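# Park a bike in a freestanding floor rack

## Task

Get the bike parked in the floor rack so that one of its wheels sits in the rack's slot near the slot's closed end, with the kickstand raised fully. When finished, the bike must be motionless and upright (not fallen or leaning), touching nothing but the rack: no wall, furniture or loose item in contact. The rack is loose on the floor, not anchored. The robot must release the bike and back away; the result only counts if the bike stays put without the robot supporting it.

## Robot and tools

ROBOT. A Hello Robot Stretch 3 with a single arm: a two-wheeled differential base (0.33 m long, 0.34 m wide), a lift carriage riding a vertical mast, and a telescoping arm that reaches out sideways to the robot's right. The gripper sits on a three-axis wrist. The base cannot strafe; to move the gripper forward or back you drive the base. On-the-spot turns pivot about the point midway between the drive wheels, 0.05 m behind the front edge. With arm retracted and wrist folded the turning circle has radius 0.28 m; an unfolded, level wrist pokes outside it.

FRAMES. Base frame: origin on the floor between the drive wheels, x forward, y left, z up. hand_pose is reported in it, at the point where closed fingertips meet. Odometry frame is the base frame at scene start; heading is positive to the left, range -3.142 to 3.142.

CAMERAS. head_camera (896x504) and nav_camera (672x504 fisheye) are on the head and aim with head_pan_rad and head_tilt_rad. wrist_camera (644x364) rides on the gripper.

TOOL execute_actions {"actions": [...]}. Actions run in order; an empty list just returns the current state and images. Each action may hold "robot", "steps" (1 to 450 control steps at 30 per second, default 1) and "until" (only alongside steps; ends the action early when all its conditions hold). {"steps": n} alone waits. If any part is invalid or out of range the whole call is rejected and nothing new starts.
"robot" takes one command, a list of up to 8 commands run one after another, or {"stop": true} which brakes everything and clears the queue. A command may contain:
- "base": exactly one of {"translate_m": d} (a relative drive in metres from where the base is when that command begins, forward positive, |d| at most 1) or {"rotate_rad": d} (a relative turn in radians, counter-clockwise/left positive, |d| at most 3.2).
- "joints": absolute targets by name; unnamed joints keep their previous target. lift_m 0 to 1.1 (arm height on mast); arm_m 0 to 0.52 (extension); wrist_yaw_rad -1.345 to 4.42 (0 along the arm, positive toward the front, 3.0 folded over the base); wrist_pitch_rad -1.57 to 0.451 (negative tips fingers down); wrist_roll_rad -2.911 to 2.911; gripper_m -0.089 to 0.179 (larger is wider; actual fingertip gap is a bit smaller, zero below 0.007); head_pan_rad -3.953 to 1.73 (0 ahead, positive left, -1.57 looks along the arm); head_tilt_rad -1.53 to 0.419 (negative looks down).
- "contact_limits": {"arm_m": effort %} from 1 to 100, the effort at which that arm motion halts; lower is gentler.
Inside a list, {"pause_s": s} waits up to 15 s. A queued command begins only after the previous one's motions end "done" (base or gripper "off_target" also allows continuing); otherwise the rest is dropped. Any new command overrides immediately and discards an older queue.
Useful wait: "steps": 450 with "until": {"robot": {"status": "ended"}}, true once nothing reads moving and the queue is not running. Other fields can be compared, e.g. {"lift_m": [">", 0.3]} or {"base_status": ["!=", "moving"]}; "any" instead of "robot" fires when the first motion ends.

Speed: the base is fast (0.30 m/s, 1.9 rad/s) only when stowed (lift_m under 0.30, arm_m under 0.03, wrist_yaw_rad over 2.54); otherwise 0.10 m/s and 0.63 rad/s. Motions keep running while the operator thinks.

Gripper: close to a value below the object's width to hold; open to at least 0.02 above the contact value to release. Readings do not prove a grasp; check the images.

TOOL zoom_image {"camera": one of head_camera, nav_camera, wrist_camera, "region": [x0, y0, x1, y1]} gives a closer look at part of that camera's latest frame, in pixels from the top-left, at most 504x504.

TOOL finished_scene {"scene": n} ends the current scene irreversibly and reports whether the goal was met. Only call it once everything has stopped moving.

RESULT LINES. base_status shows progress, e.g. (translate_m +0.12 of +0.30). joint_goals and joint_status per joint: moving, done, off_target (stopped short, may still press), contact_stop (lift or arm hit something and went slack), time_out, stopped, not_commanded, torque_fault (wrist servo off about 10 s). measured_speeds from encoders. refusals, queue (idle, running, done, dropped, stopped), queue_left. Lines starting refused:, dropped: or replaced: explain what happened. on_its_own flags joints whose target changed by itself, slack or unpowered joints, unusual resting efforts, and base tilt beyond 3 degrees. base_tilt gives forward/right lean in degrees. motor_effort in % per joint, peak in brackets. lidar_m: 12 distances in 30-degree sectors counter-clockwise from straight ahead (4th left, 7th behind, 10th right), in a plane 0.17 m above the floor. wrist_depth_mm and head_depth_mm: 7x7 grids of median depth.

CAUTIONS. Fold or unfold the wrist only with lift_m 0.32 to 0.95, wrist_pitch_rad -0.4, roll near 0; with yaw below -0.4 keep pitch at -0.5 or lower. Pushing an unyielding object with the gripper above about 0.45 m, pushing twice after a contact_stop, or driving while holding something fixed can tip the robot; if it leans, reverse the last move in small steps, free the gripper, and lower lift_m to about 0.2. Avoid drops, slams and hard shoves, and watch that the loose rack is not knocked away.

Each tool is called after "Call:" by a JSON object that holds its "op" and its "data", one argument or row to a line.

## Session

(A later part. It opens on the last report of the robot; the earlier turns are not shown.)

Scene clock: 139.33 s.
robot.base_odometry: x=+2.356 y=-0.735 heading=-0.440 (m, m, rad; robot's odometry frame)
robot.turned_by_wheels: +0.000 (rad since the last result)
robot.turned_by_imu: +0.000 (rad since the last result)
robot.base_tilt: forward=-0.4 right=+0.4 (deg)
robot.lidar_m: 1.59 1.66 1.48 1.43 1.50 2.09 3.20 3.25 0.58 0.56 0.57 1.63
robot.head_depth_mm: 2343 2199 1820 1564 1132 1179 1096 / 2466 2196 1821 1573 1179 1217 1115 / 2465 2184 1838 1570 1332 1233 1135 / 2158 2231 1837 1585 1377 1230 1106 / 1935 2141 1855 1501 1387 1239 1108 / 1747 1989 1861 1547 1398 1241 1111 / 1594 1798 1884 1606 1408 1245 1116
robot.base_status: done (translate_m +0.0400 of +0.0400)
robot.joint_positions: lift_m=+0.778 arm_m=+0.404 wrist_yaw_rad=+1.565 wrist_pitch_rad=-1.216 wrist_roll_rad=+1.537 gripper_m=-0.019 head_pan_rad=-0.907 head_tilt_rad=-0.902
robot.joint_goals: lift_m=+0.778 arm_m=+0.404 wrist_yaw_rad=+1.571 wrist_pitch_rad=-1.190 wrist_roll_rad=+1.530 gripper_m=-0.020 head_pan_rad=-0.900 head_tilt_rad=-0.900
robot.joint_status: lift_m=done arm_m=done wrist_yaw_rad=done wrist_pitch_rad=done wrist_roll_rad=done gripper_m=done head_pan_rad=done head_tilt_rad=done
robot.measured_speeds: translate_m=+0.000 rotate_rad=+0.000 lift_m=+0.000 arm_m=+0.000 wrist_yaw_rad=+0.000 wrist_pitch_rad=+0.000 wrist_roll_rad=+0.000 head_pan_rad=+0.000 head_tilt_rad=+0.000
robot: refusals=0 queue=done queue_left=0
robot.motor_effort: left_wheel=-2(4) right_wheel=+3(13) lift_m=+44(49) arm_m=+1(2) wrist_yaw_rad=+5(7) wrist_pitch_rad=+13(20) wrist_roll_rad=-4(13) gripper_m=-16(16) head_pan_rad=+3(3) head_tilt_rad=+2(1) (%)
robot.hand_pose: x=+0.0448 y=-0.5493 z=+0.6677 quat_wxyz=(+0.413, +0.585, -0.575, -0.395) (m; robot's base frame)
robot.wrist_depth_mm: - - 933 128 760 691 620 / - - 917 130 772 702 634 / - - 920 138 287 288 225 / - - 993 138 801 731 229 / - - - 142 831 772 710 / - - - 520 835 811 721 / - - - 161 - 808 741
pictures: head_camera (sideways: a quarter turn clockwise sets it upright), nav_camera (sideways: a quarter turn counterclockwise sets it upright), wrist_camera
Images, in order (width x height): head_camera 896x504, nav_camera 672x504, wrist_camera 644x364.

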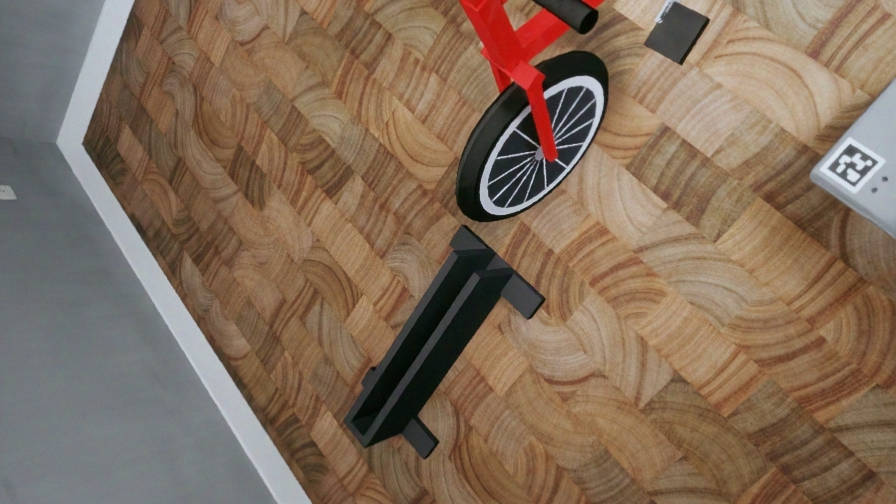

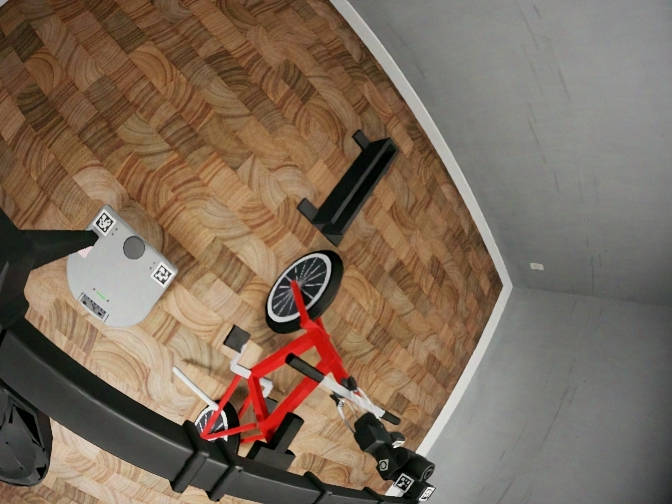

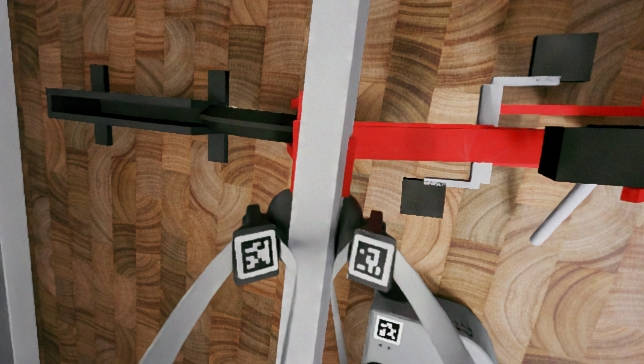

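Call:
{"op": "execute_actions", "data": {
  "actions": [
    {"robot": {"joints": {"lift_m": 0.777, "wrist_roll_rad": 1.465}}, "steps": 30, "until": {"robot": {"status": "ended"}}},
    {"robot": {"base": {"translate_m": 0.04}}, "steps": 90, "until": {"robot": {"status": "ended"}}}
  ]
}}

Call:
{"op": "zoom_image", "data": {
  "camera": "wrist_camera",
  "region": [30, 40, 350, 220]
}}

Scene clock: 141.73 s.
robot.base_odometry: x=+2.392 y=-0.752 heading=-0.440 (m, m, rad; robot's odometry frame)
robot.turned_by_wheels: +0.000 (rad since the last result)
robot.turned_by_imu: +0.000 (rad since the last result)
robot.base_tilt: forward=-0.5 right=+0.4 (deg)
robot.lidar_m: 1.54 1.62 1.47 1.43 1.50 2.09 3.23 3.23 0.58 0.56 0.57 1.59
robot.head_depth_mm: 2328 2194 1814 1563 1144 1187 1092 / 2509 2203 1822 1577 1178 1218 1114 / 2391 2201 1834 1578 1325 1228 1135 / 2112 2255 1844 1586 1391 1229 1109 / 1889 2099 1867 1509 1399 1233 1111 / 1721 1951 1858 1550 1403 1238 1119 / 1554 1757 1845 1611 1403 1240 1119
robot.base_status: done (translate_m +0.0400 of +0.0400)
robot.joint_positions: lift_m=+0.777 arm_m=+0.404 wrist_yaw_rad=+1.565 wrist_pitch_rad=-1.215 wrist_roll_rad=+1.486 gripper_m=-0.019 head_pan_rad=-0.907 head_tilt_rad=-0.902
robot.joint_goals: lift_m=+0.777 arm_m=+0.404 wrist_yaw_rad=+1.571 wrist_pitch_rad=-1.190 wrist_roll_rad=+1.465 gripper_m=-0.020 head_pan_rad=-0.900 head_tilt_rad=-0.900
robot.joint_status: lift_m=done arm_m=done wrist_yaw_rad=done wrist_pitch_rad=done wrist_roll_rad=off_target gripper_m=done head_pan_rad=done head_tilt_rad=done
robot.measured_speeds: translate_m=+0.000 rotate_rad=+0.000 lift_m=+0.000 arm_m=+0.000 wrist_yaw_rad=+0.000 wrist_pitch_rad=+0.000 wrist_roll_rad=+0.000 head_pan_rad=+0.000 head_tilt_rad=+0.000
robot: refusals=0 queue=done queue_left=0
robot.motor_effort: left_wheel=-2(5) right_wheel=+4(14) lift_m=+40(42) arm_m=+2(2) wrist_yaw_rad=+5(5) wrist_pitch_rad=+12(18) wrist_roll_rad=-12(15) gripper_m=-16(16) head_pan_rad=+3(3) head_tilt_rad=+1(2) (%)
robot.hand_pose: x=+0.0451 y=-0.5493 z=+0.6669 quat_wxyz=(+0.427, +0.595, -0.565, -0.380) (m; robot's base frame)
robot.wrist_depth_mm: - 992 898 127 759 698 646 / - - 929 130 769 687 644 / - - 913 138 474 542 661 / - - 981 138 792 721 225 / - - - 141 826 777 689 / - - - 151 839 783 718 / - - - 153 - 796 757
pictures: head_camera (sideways: a quarter turn clockwise sets it upright), nav_camera (sideways: a quarter turn counterclockwise sets it upright), wrist_camera
Images, in order (width x height): head_camera 896x504, nav_camera 672x504, wrist_camera 644x364.

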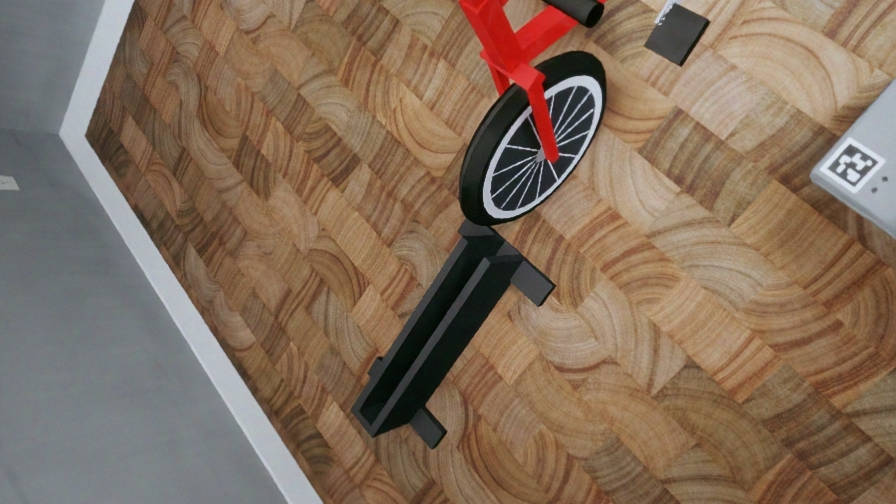

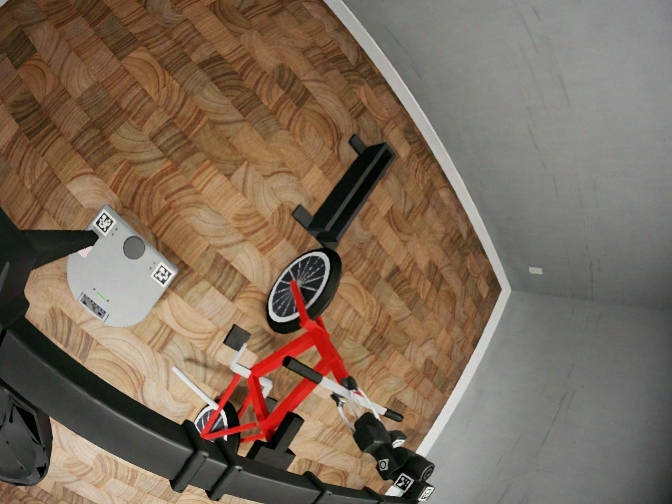

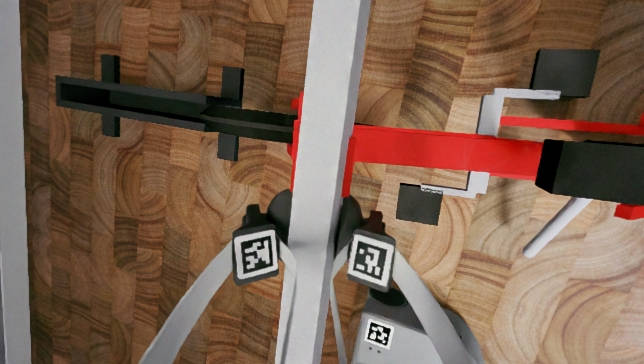

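Region (30, 40, 350, 220) of wrist_camera's 644x364 image, scaled by 1.575; it fills the top 284 rows of this view, and the rest is white.

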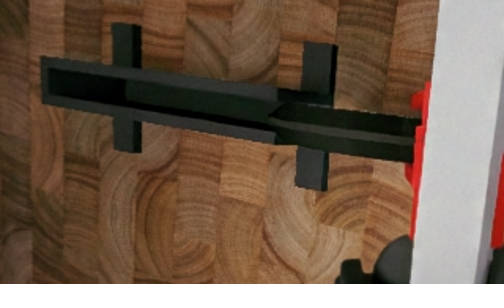

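Call:
{"op": "zoom_image", "data": {
  "camera": "wrist_camera",
  "region": [150, 60, 310, 170]
}}

Call:
{"op": "zoom_image", "data": {
  "camera": "head_camera",
  "region": [420, 130, 620, 330]
}}

Region (150, 60, 310, 170) of wrist_camera's 644x364 image, scaled by 3.150; it fills the top 346 rows of this view, and the rest is white.

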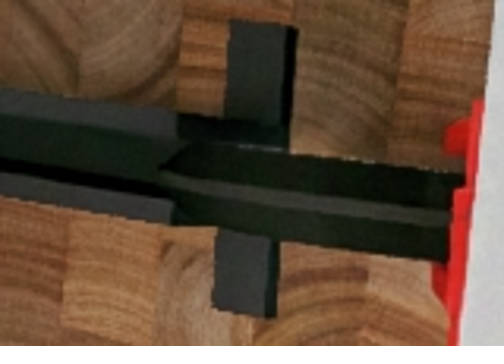

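Region (420, 130, 620, 330) of head_camera's 896x504 image, scaled by 2.520, with more detail than that image has.

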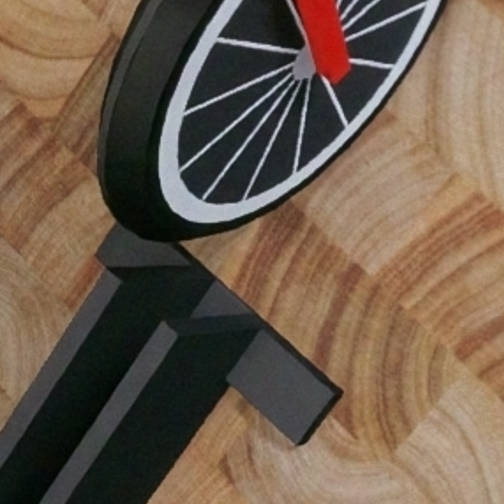

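Call:
{"op": "execute_actions", "data": {
  "actions": [
    {"robot": {"base": {"translate_m": 0.08}}, "steps": 90, "until": {"robot": {"status": "ended"}}}
  ]
}}

Call:
{"op": "zoom_image", "data": {
  "camera": "wrist_camera",
  "region": [150, 60, 310, 170]
}}

Call:
{"op": "zoom_image", "data": {
  "camera": "head_camera",
  "region": [420, 130, 620, 330]
}}

Scene clock: 144.10 s.
robot.base_odometry: x=+2.464 y=-0.787 heading=-0.440 (m, m, rad; robot's odometry frame)
robot.turned_by_wheels: +0.000 (rad since the last result)
robot.turned_by_imu: +0.000 (rad since the last result)
robot.base_tilt: forward=-0.5 right=+0.5 (deg)
robot.lidar_m: 1.46 1.53 1.48 1.43 1.50 2.09 3.32 3.23 0.57 0.56 0.57 1.51
robot.head_depth_mm: 2319 2187 1815 1561 1297 1178 1090 / 2464 2183 1818 1569 1169 1223 1113 / 2247 2217 1824 1576 1324 1221 1138 / 1987 2173 1839 1587 1385 1231 1105 / 1789 2069 1864 1509 1380 1235 1108 / 1627 1815 1870 1544 1394 1247 1120 / 1466 1644 1809 1610 1403 1245 1122
robot.base_status: done (translate_m +0.0800 of +0.0800)
robot.joint_positions: lift_m=+0.777 arm_m=+0.404 wrist_yaw_rad=+1.565 wrist_pitch_rad=-1.208 wrist_roll_rad=+1.486 gripper_m=-0.019 head_pan_rad=-0.907 head_tilt_rad=-0.902
robot.joint_goals: lift_m=+0.777 arm_m=+0.404 wrist_yaw_rad=+1.571 wrist_pitch_rad=-1.190 wrist_roll_rad=+1.465 gripper_m=-0.020 head_pan_rad=-0.900 head_tilt_rad=-0.900
robot.joint_status: lift_m=done arm_m=done wrist_yaw_rad=done wrist_pitch_rad=done wrist_roll_rad=off_target gripper_m=done head_pan_rad=done head_tilt_rad=done
robot.measured_speeds: translate_m=+0.000 rotate_rad=+0.000 lift_m=+0.000 arm_m=+0.000 wrist_yaw_rad=+0.000 wrist_pitch_rad=+0.000 wrist_roll_rad=+0.000 head_pan_rad=+0.000 head_tilt_rad=+0.000
robot: refusals=0 queue=done queue_left=0
robot.motor_effort: left_wheel=-2(2) right_wheel=+2(13) lift_m=+40(41) arm_m=+1(2) wrist_yaw_rad=+5(5) wrist_pitch_rad=+9(18) wrist_roll_rad=-12(12) gripper_m=-16(16) head_pan_rad=+2(3) head_tilt_rad=+1(1) (%)
robot.hand_pose: x=+0.0466 y=-0.5493 z=+0.6673 quat_wxyz=(+0.425, +0.596, -0.566, -0.378) (m; robot's base frame)
robot.wrist_depth_mm: - - 920 128 748 676 635 / - - 926 130 775 711 637 / - - 844 137 740 571 660 / - - - 140 788 553 223 / - - - 141 821 765 702 / - - - 151 816 789 712 / - - - 154 - 806 747
pictures: head_camera (sideways: a quarter turn clockwise sets it upright), nav_camera (sideways: a quarter turn counterclockwise sets it upright), wrist_camera
Images, in order (width x height): head_camera 896x504, nav_camera 672x504, wrist_camera 644x364.

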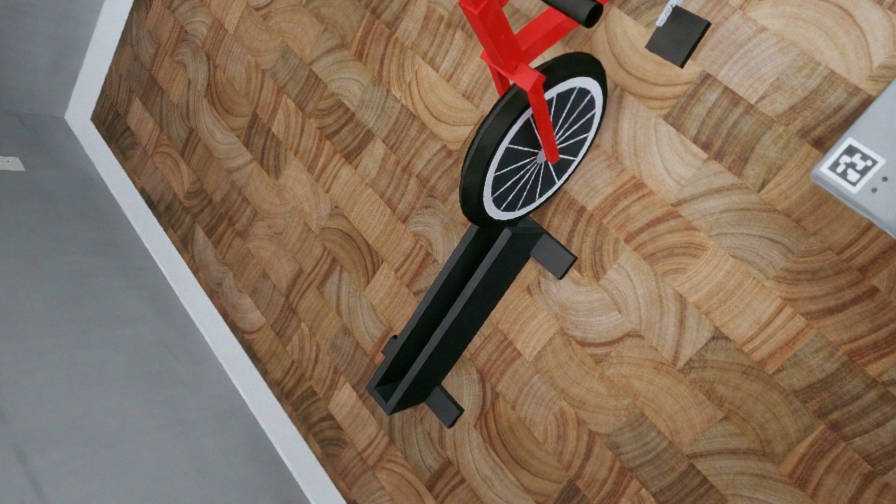

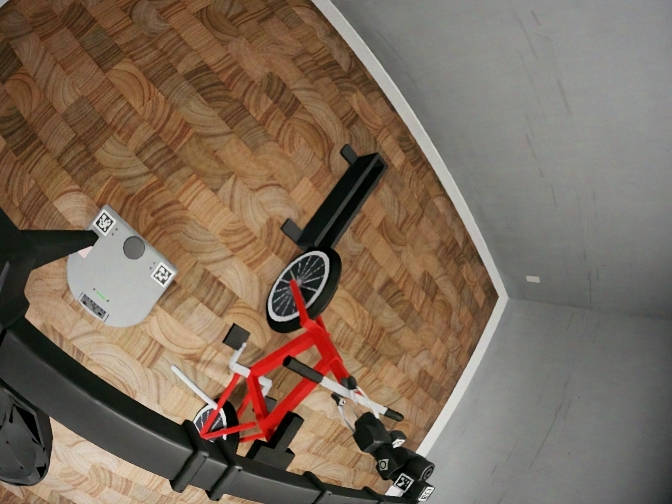

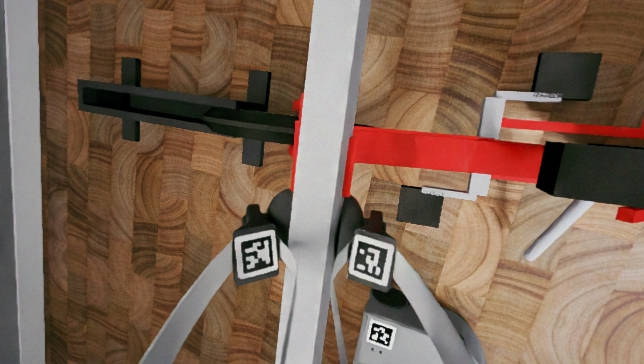

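Region (150, 60, 310, 170) of wrist_camera's 644x364 image, scaled by 3.150; it fills the top 346 rows of this view, and the rest is white.

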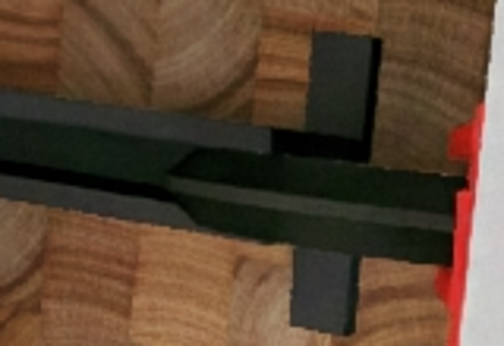

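Region (420, 130, 620, 330) of head_camera's 896x504 image, scaled by 2.520, with more detail than that image has.

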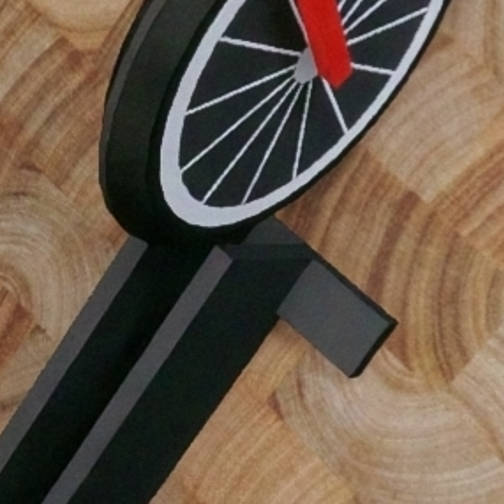

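Call:
{"op": "execute_actions", "data": {
  "actions": [
    {"robot": {"joints": {"wrist_roll_rad": 1.505}}, "steps": 30, "until": {"robot": {"status": "ended"}}},
    {"robot": {"base": {"translate_m": 0.05}}, "steps": 90, "until": {"robot": {"status": "ended"}}}
  ]
}}

Call:
{"op": "zoom_image", "data": {
  "camera": "wrist_camera",
  "region": [150, 60, 310, 170]
}}

Call:
{"op": "zoom_image", "data": {
  "camera": "head_camera",
  "region": [420, 130, 620, 330]
}}

Scene clock: 146.43 s.
robot.base_odometry: x=+2.510 y=-0.808 heading=-0.440 (m, m, rad; robot's odometry frame)
robot.turned_by_wheels: +0.000 (rad since the last result)
robot.turned_by_imu: +0.000 (rad since the last result)
robot.base_tilt: forward=-0.4 right=+0.4 (deg)
robot.lidar_m: 1.41 1.48 1.47 1.43 1.49 2.09 3.37 0.86 0.57 0.56 0.56 1.46
robot.head_depth_mm: 2322 2162 1817 1565 1305 1176 1098 / 2443 2196 1823 1575 1173 1222 1114 / 2179 2226 1832 1577 1330 1228 1139 / 1927 2123 1850 1580 1361 1233 1117 / 1723 1993 1866 1495 1388 1238 1110 / 1558 1783 1876 1572 1401 1249 1111 / 1416 1598 1808 1615 1401 1246 1125
robot.base_status: done (translate_m +0.0500 of +0.0500)
robot.joint_positions: lift_m=+0.777 arm_m=+0.404 wrist_yaw_rad=+1.565 wrist_pitch_rad=-1.214 wrist_roll_rad=+1.510 gripper_m=-0.019 head_pan_rad=-0.907 head_tilt_rad=-0.902
robot.joint_goals: lift_m=+0.777 arm_m=+0.404 wrist_yaw_rad=+1.571 wrist_pitch_rad=-1.190 wrist_roll_rad=+1.505 gripper_m=-0.020 head_pan_rad=-0.900 head_tilt_rad=-0.900
robot.joint_status: lift_m=done arm_m=done wrist_yaw_rad=done wrist_pitch_rad=done wrist_roll_rad=done gripper_m=done head_pan_rad=done head_tilt_rad=done
robot.measured_speeds: translate_m=+0.000 rotate_rad=+0.000 lift_m=+0.000 arm_m=+0.000 wrist_yaw_rad=+0.000 wrist_pitch_rad=+0.000 wrist_roll_rad=+0.000 head_pan_rad=+0.000 head_tilt_rad=+0.000
robot: refusals=0 queue=done queue_left=0
robot.motor_effort: left_wheel=-2(4) right_wheel=+4(16) lift_m=+41(41) arm_m=+1(1) wrist_yaw_rad=+5(6) wrist_pitch_rad=+12(22) wrist_roll_rad=-3(12) gripper_m=-17(16) head_pan_rad=+2(3) head_tilt_rad=+2(1) (%)
robot.hand_pose: x=+0.0453 y=-0.5493 z=+0.6670 quat_wxyz=(+0.420, +0.591, -0.570, -0.387) (m; robot's base frame)
robot.wrist_depth_mm: - - 917 127 748 698 639 / - - 944 130 772 685 640 / - - 758 138 476 535 504 / - - - 138 787 727 224 / - - - 141 833 762 705 / - - - 523 862 789 727 / - - - 154 - 801 752
pictures: head_camera (sideways: a quarter turn clockwise sets it upright), nav_camera (sideways: a quarter turn counterclockwise sets it upright), wrist_camera
Images, in order (width x height): head_camera 896x504, nav_camera 672x504, wrist_camera 644x364.

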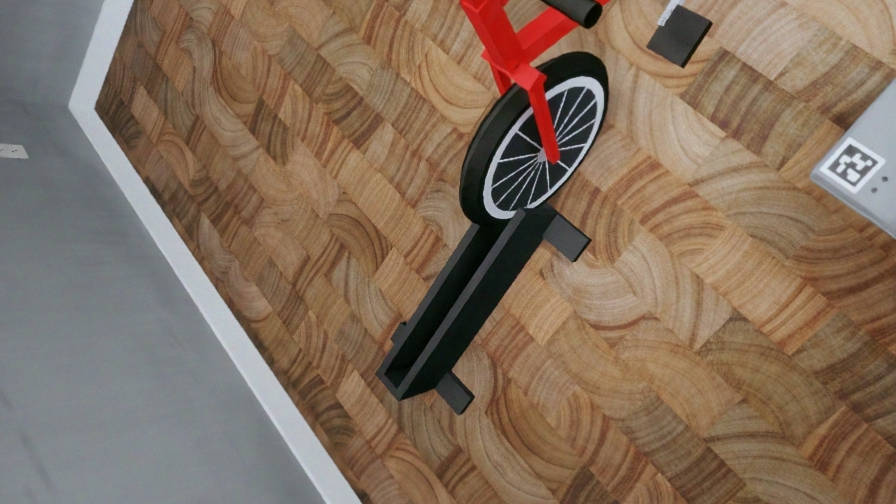

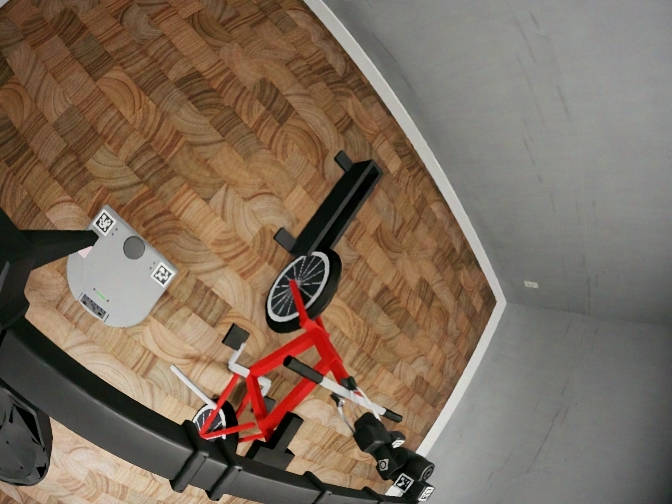

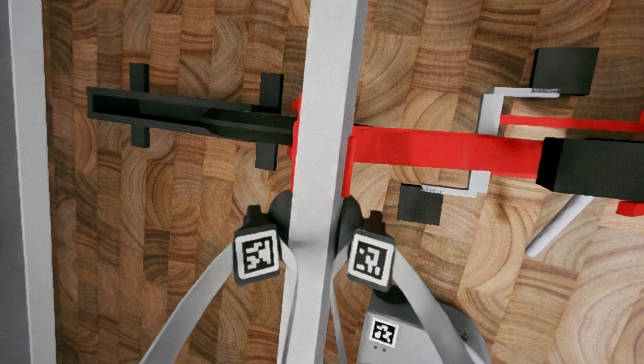

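Region (150, 60, 310, 170) of wrist_camera's 644x364 image, scaled by 3.150; it fills the top 346 rows of this view, and the rest is white.

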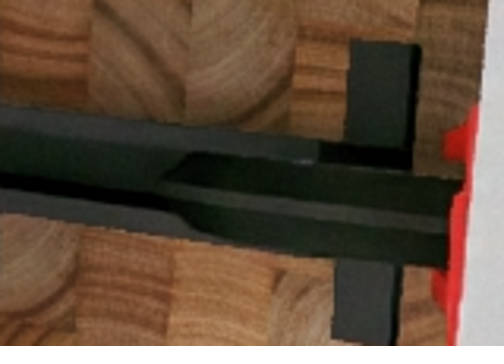

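Region (420, 130, 620, 330) of head_camera's 896x504 image, scaled by 2.520, with more detail than that image has.

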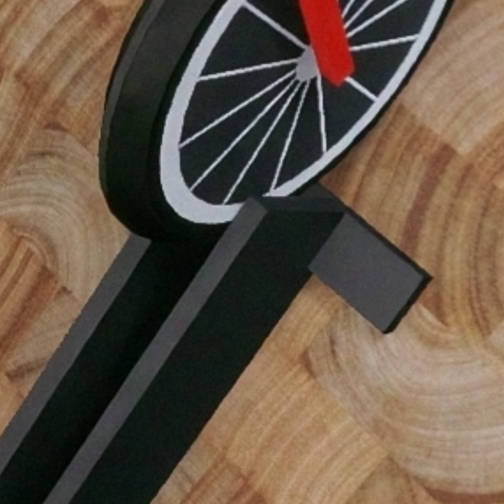

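Call:
{"op": "execute_actions", "data": {
  "actions": [
    {"robot": {"base": {"translate_m": 0.12}, "joints": {"lift_m": 0.78}}, "steps": 90, "until": {"robot": {"translate_m": [">", 0.075]}}},
    {"robot": {"joints": {"lift_m": 0.783}}, "steps": 90, "until": {"robot": {"status": "ended"}}}
  ]
}}

Call:
{"op": "zoom_image", "data": {
  "camera": "head_camera",
  "region": [420, 100, 660, 340]
}}

Scene clock: 149.10 s.
robot.base_odometry: x=+2.618 y=-0.859 heading=-0.441 (m, m, rad; robot's odometry frame)
robot.turned_by_wheels: -0.001 (rad since the last result)
robot.turned_by_imu: -0.002 (rad since the last result)
robot.base_tilt: forward=-0.4 right=+0.5 (deg)
robot.lidar_m: 1.29 1.35 1.47 1.42 1.49 2.08 3.49 0.85 0.59 0.55 0.56 1.33
robot.head_depth_mm: 2321 2167 1829 1562 1069 1182 1095 / 2305 2188 1834 1575 1162 1228 1110 / 1986 2152 1851 1575 1304 1227 1142 / 1759 2035 1848 1578 1359 1235 1107 / 1572 1814 1870 1506 1395 1236 1108 / 1413 1614 1795 1601 1402 1242 1119 / 1307 1458 1669 1612 1403 1250 1124
robot.base_status: done (translate_m +0.1199 of +0.1200)
robot.joint_positions: lift_m=+0.783 arm_m=+0.404 wrist_yaw_rad=+1.565 wrist_pitch_rad=-1.332 wrist_roll_rad=+1.511 gripper_m=-0.019 head_pan_rad=-0.907 head_tilt_rad=-0.902
robot.joint_goals: lift_m=+0.783 arm_m=+0.404 wrist_yaw_rad=+1.571 wrist_pitch_rad=-1.190 wrist_roll_rad=+1.505 gripper_m=-0.020 head_pan_rad=-0.900 head_tilt_rad=-0.900
robot.joint_status: lift_m=done arm_m=done wrist_yaw_rad=done wrist_pitch_rad=done wrist_roll_rad=done gripper_m=done head_pan_rad=done head_tilt_rad=done
robot.measured_speeds: translate_m=+0.000 rotate_rad=+0.000 lift_m=+0.000 arm_m=+0.000 wrist_yaw_rad=+0.000 wrist_pitch_rad=+0.000 wrist_roll_rad=+0.000 head_pan_rad=+0.000 head_tilt_rad=+0.000
robot: refusals=0 queue=done queue_left=0
robot.on_its_own: right_wheel is at rest, and its effort (+35) is outside its rest range (-18 to +18); wrist_pitch_rad is at rest, and its effort (+70) is outside its rest range (-20 to +32)
robot.motor_effort: left_wheel=-15(15) right_wheel=+35(35) lift_m=+44(50) arm_m=+2(2) wrist_yaw_rad=+5(5) wrist_pitch_rad=+70(70) wrist_roll_rad=-3(3) gripper_m=-21(22) head_pan_rad=+3(3) head_tilt_rad=+1(0) (%)
robot.hand_pose: x=+0.0156 y=-0.5491 z=+0.6668 quat_wxyz=(+0.453, +0.567, -0.544, -0.421) (m; robot's base frame)
robot.wrist_depth_mm: 975 885 875 794 771 716 693 / - 912 894 815 786 561 704 / - 945 523 156 499 565 467 / - 982 956 136 621 624 242 / - - 958 137 849 808 764 / - - 981 144 - 827 799 / - - - 149 - 855 818
pictures: head_camera (sideways: a quarter turn clockwise sets it upright), nav_camera (sideways: a quarter turn counterclockwise sets it upright), wrist_camera
Images, in order (width x height): head_camera 896x504, nav_camera 672x504, wrist_camera 644x364.

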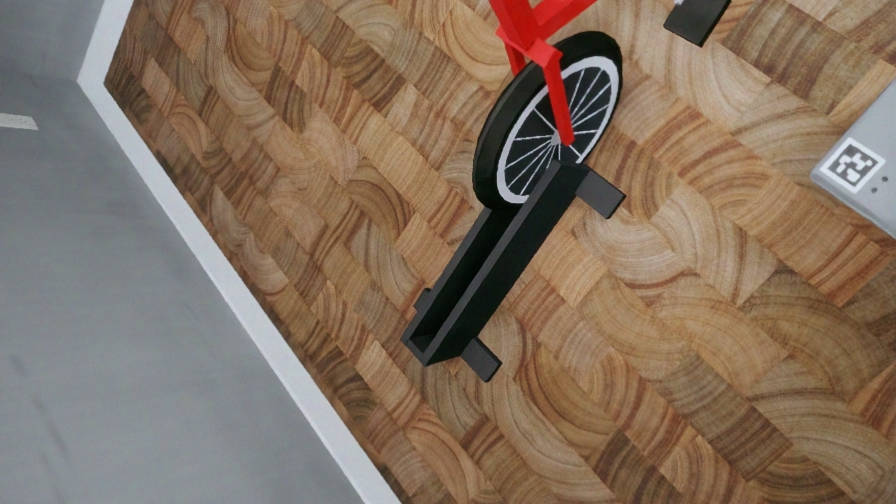

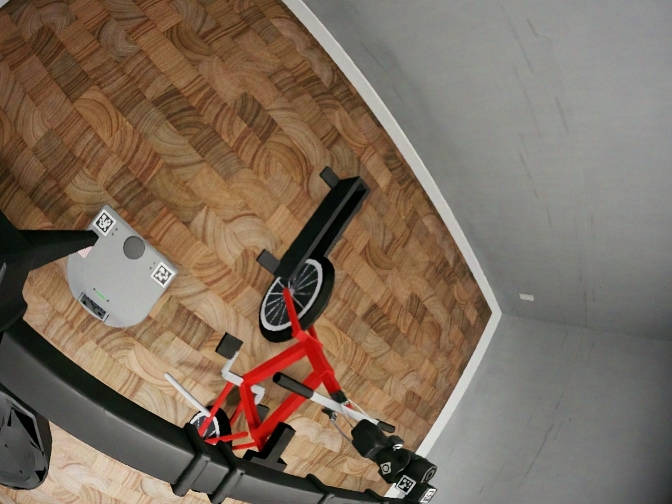

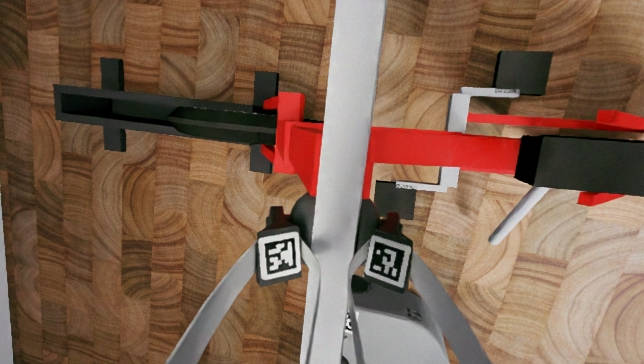

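Region (420, 100, 660, 340) of head_camera's 896x504 image, scaled by 2.100, with more detail than that image has.

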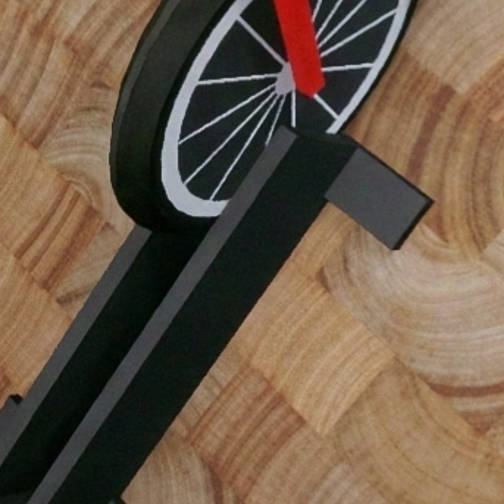

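Call:
{"op": "execute_actions", "data": {
  "actions": [
    {"robot": {"joints": {"lift_m": 0.793}}, "steps": 25, "until": {"robot": {"wrist_pitch_rad": [">", -1.27]}}}
  ]
}}

Scene clock: 151.10 s.
robot.base_odometry: x=+2.618 y=-0.859 heading=-0.441 (m, m, rad; robot's odometry frame)
robot.turned_by_wheels: +0.000 (rad since the last result)
robot.turned_by_imu: +0.000 (rad since the last result)
robot.base_tilt: forward=-0.4 right=+0.5 (deg)
robot.lidar_m: 1.30 1.36 1.47 1.43 1.49 2.08 3.49 0.85 0.59 0.55 0.56 1.33
robot.head_depth_mm: 2295 2176 1808 1561 1070 1178 1097 / 2263 2183 1821 1569 1162 1223 1118 / 2001 2163 1830 1591 1306 1227 1136 / 1773 2049 1849 1584 1375 1231 1101 / 1573 1808 1854 1498 1393 1235 1108 / 1417 1613 1788 1598 1408 1242 1116 / 1297 1461 1670 1612 1406 1245 1112
robot.base_status: done (translate_m +0.1200 of +0.1200)
robot.joint_positions: lift_m=+0.792 arm_m=+0.404 wrist_yaw_rad=+1.565 wrist_pitch_rad=-1.326 wrist_roll_rad=+1.511 gripper_m=-0.019 head_pan_rad=-0.907 head_tilt_rad=-0.902
robot.joint_goals: lift_m=+0.793 arm_m=+0.404 wrist_yaw_rad=+1.571 wrist_pitch_rad=-1.190 wrist_roll_rad=+1.505 gripper_m=-0.020 head_pan_rad=-0.900 head_tilt_rad=-0.900
robot.joint_status: lift_m=done arm_m=done wrist_yaw_rad=done wrist_pitch_rad=done wrist_roll_rad=done gripper_m=done head_pan_rad=done head_tilt_rad=done
robot.measured_speeds: translate_m=+0.000 rotate_rad=+0.000 lift_m=+0.000 arm_m=+0.000 wrist_yaw_rad=+0.000 wrist_pitch_rad=+0.000 wrist_roll_rad=+0.000 head_pan_rad=+0.000 head_tilt_rad=+0.000
robot: refusals=0 queue=done queue_left=0
robot.on_its_own: right_wheel is at rest, and its effort (+30) is outside its rest range (-18 to +18); wrist_pitch_rad is at rest, and its effort (+67) is outside its rest range (-20 to +32)
robot.motor_effort: left_wheel=-12(14) right_wheel=+30(34) lift_m=+54(57) arm_m=+2(1) wrist_yaw_rad=+5(5) wrist_pitch_rad=+67(69) wrist_roll_rad=-3(4) gripper_m=-24(23) head_pan_rad=+3(3) head_tilt_rad=+0(1) (%)
robot.hand_pose: x=+0.0171 y=-0.5491 z=+0.6766 quat_wxyz=(+0.451, +0.568, -0.546, -0.419) (m; robot's base frame)
robot.wrist_depth_mm: 983 911 863 802 762 713 685 / - 950 893 811 761 562 692 / - 959 522 177 516 573 476 / - - 965 144 639 773 248 / - - 986 146 855 820 762 / - - - 154 - 829 778 / - - - 158 - 863 805
pictures: head_camera (sideways: a quarter turn clockwise sets it upright), nav_camera (sideways: a quarter turn counterclockwise sets it upright), wrist_camera
Images, in order (width x height): head_camera 896x504, nav_camera 672x504, wrist_camera 644x364.

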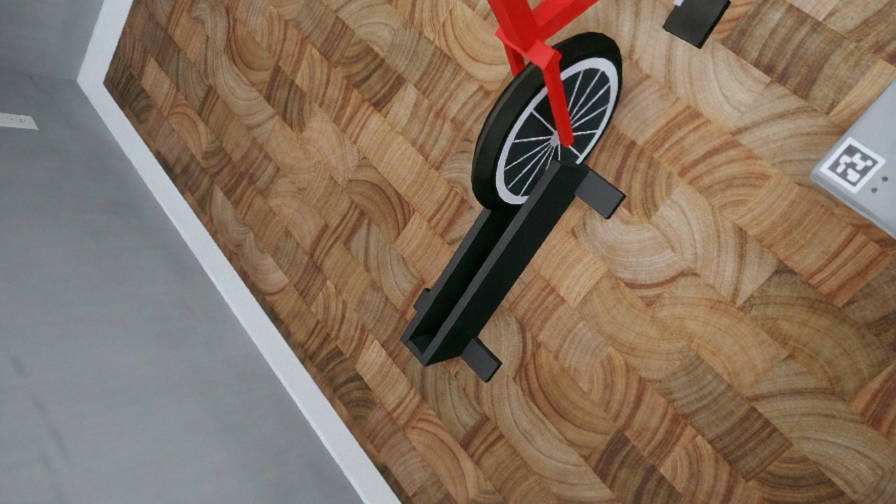

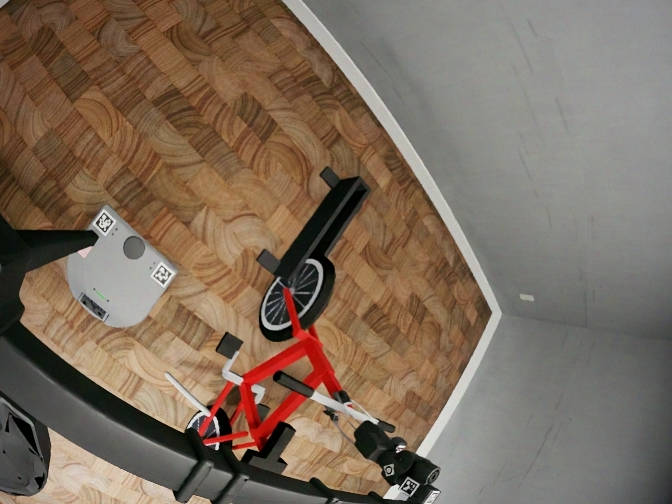

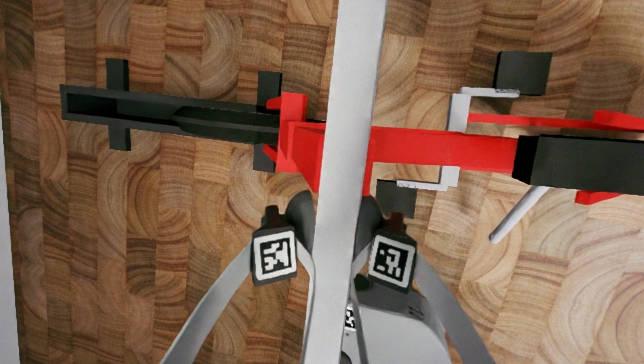

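The grip slipped up along the bar rather than lifting. Relieve the load immediately by backing off.

Call:
{"op": "execute_actions", "data": {
  "actions": [
    {"robot": {"base": {"translate_m": -0.04}, "joints": {"lift_m": 0.779}}, "steps": 90, "until": {"robot": {"status": "ended"}}}
  ]
}}

Scene clock: 152.87 s.
robot.base_odometry: x=+2.582 y=-0.842 heading=-0.440 (m, m, rad; robot's odometry frame)
robot.turned_by_wheels: +0.001 (rad since the last result)
robot.turned_by_imu: +0.001 (rad since the last result)
robot.base_tilt: forward=-0.5 right=+0.4 (deg)
robot.lidar_m: 1.33 1.40 1.47 1.42 1.49 2.08 3.45 0.85 0.57 0.55 0.56 1.38
robot.head_depth_mm: 2310 2181 1796 1566 1305 1180 1092 / 2378 2206 1833 1567 1168 1230 1119 / 2052 2201 1845 1588 1314 1226 1137 / 1800 2077 1847 1577 1369 1231 1108 / 1609 1854 1861 1494 1398 1234 1112 / 1463 1685 1820 1566 1398 1243 1115 / 1334 1502 1721 1620 1404 1246 1117
robot.base_status: done (translate_m -0.0400 of -0.0400)
robot.joint_positions: lift_m=+0.779 arm_m=+0.404 wrist_yaw_rad=+1.565 wrist_pitch_rad=-1.213 wrist_roll_rad=+1.511 gripper_m=-0.019 head_pan_rad=-0.907 head_tilt_rad=-0.902
robot.joint_goals: lift_m=+0.779 arm_m=+0.404 wrist_yaw_rad=+1.571 wrist_pitch_rad=-1.190 wrist_roll_rad=+1.505 gripper_m=-0.020 head_pan_rad=-0.900 head_tilt_rad=-0.900
robot.joint_status: lift_m=done arm_m=done wrist_yaw_rad=done wrist_pitch_rad=done wrist_roll_rad=done gripper_m=done head_pan_rad=done head_tilt_rad=done
robot.measured_speeds: translate_m=+0.000 rotate_rad=+0.000 lift_m=+0.000 arm_m=+0.000 wrist_yaw_rad=+0.000 wrist_pitch_rad=+0.000 wrist_roll_rad=+0.000 head_pan_rad=+0.000 head_tilt_rad=+0.000
robot: refusals=0 queue=done queue_left=0
robot.motor_effort: left_wheel=-2(16) right_wheel=+0(29) lift_m=+38(54) arm_m=+2(3) wrist_yaw_rad=+4(5) wrist_pitch_rad=+12(67) wrist_roll_rad=-3(3) gripper_m=-16(23) head_pan_rad=+3(3) head_tilt_rad=+1(2) (%)
robot.hand_pose: x=+0.0454 y=-0.5493 z=+0.6691 quat_wxyz=(+0.420, +0.591, -0.570, -0.387) (m; robot's base frame)
robot.wrist_depth_mm: - - 893 130 755 689 643 / - 989 927 132 787 719 638 / - - 776 141 747 541 669 / - - 990 140 785 587 225 / - - - 144 833 754 712 / - - - 152 858 805 738 / - - - 156 - 781 759
pictures: head_camera (sideways: a quarter turn clockwise sets it upright), nav_camera (sideways: a quarter turn counterclockwise sets it upright), wrist_camera
Images, in order (width x height): head_camera 896x504, nav_camera 672x504, wrist_camera 644x364.

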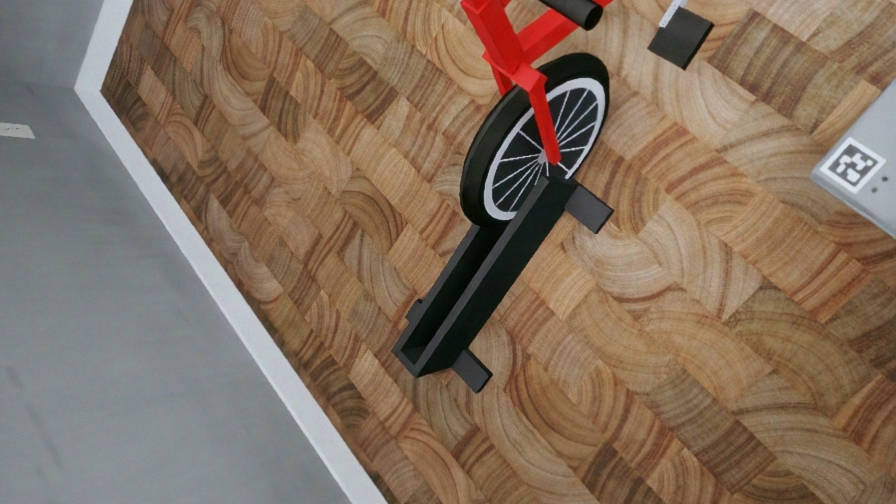

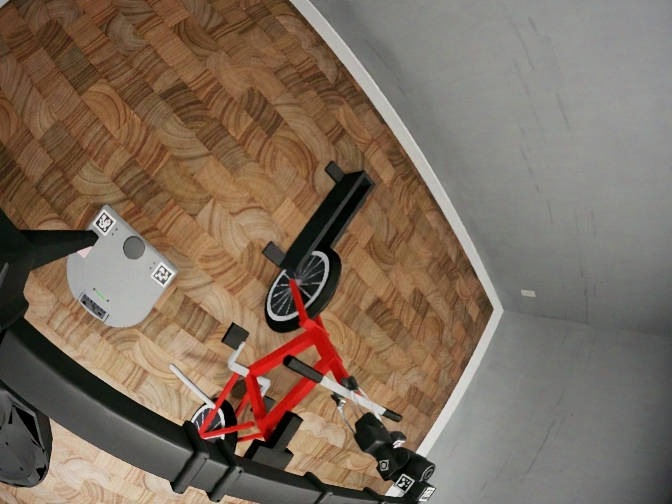

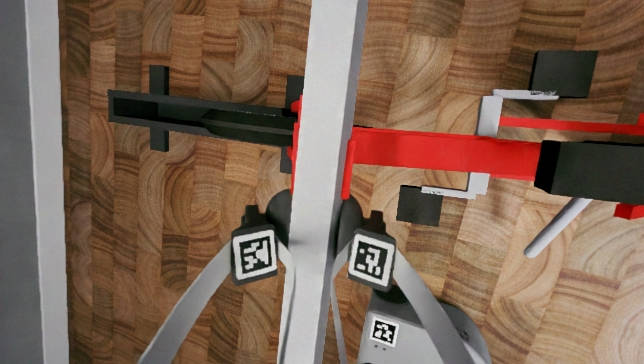

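Call:
{"op": "execute_actions", "data": {
  "actions": [
    {"robot": {"base": {"translate_m": 0.028}, "joints": {"lift_m": 0.785, "wrist_pitch_rad": -1.32, "gripper_m": -0.017}}, "steps": 90, "until": {"robot": {"status": "ended"}}},
    {"robot": {"base": {"translate_m": 0.031}, "joints": {"lift_m": 0.787, "wrist_pitch_rad": -1.45, "gripper_m": -0.014}}, "steps": 90, "until": {"robot": {"status": "ended"}}}
  ]
}}

Scene clock: 156.47 s.
robot.base_odometry: x=+2.635 y=-0.867 heading=-0.440 (m, m, rad; robot's odometry frame)
robot.turned_by_wheels: +0.000 (rad since the last result)
robot.turned_by_imu: -0.001 (rad since the last result)
robot.base_tilt: forward=-0.4 right=+0.5 (deg)
robot.lidar_m: 1.28 1.34 1.47 1.42 1.49 2.08 3.51 0.84 0.60 0.55 0.56 1.31
robot.head_depth_mm: 2343 2166 1830 1557 1054 1203 1095 / 2275 2206 1824 1570 1144 1216 1114 / 1955 2145 1843 1578 1311 1228 1135 / 1717 2024 1855 1572 1369 1229 1104 / 1545 1783 1852 1508 1391 1232 1112 / 1400 1585 1776 1605 1396 1240 1114 / 1266 1440 1652 1610 1410 1242 1120
robot.base_status: done (translate_m +0.0310 of +0.0310)
robot.joint_positions: lift_m=+0.787 arm_m=+0.404 wrist_yaw_rad=+1.565 wrist_pitch_rad=-1.477 wrist_roll_rad=+1.511 gripper_m=-0.013 head_pan_rad=-0.907 head_tilt_rad=-0.902
robot.joint_goals: lift_m=+0.787 arm_m=+0.404 wrist_yaw_rad=+1.571 wrist_pitch_rad=-1.450 wrist_roll_rad=+1.505 gripper_m=-0.014 head_pan_rad=-0.900 head_tilt_rad=-0.900
robot.joint_status: lift_m=done arm_m=done wrist_yaw_rad=done wrist_pitch_rad=done wrist_roll_rad=done gripper_m=done head_pan_rad=done head_tilt_rad=done
robot.measured_speeds: translate_m=+0.000 rotate_rad=+0.000 lift_m=+0.000 arm_m=+0.000 wrist_yaw_rad=+0.000 wrist_pitch_rad=+0.000 wrist_roll_rad=+0.000 head_pan_rad=+0.000 head_tilt_rad=+0.000
robot: refusals=0 queue=done queue_left=0
robot.motor_effort: left_wheel=-4(6) right_wheel=+10(10) lift_m=+47(53) arm_m=+2(2) wrist_yaw_rad=+5(5) wrist_pitch_rad=+13(21) wrist_roll_rad=-3(3) gripper_m=-14(20) head_pan_rad=+2(3) head_tilt_rad=+0(2) (%)
robot.hand_pose: x=-0.0216 y=-0.5489 z=+0.6680 quat_wxyz=(+0.491, +0.535, -0.510, -0.461) (m; robot's base frame)
robot.wrist_depth_mm: 836 785 809 800 775 758 744 / 838 852 841 793 814 772 753 / 905 732 472 135 579 599 278 / 943 915 888 141 850 679 271 / 951 919 945 142 869 859 867 / 988 982 959 147 947 927 870 / - - 992 153 930 961 902
pictures: head_camera (sideways: a quarter turn clockwise sets it upright), nav_camera (sideways: a quarter turn counterclockwise sets it upright), wrist_camera
Images, in order (width x height): head_camera 896x504, nav_camera 672x504, wrist_camera 644x364.

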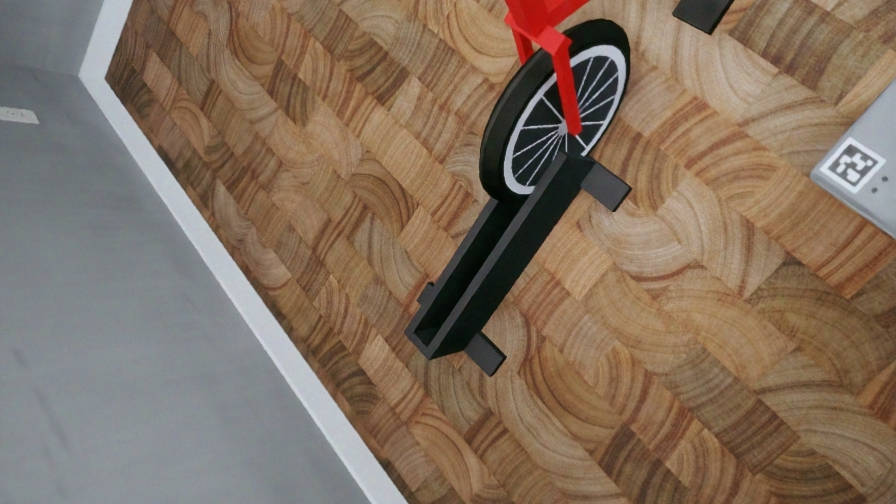

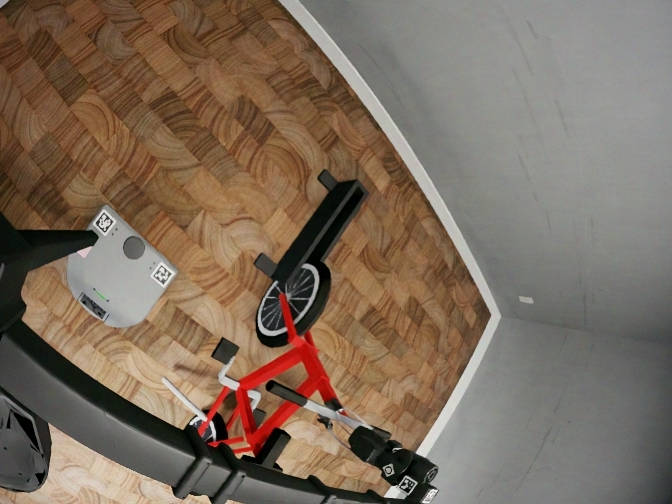

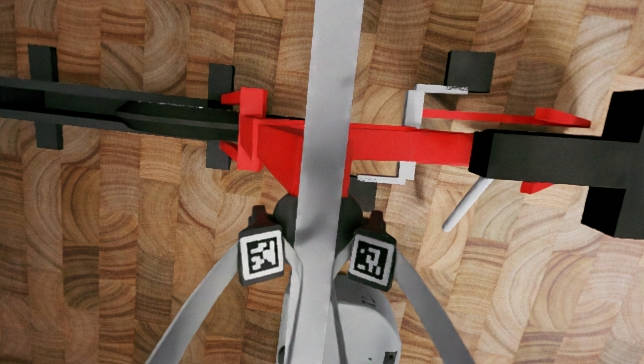

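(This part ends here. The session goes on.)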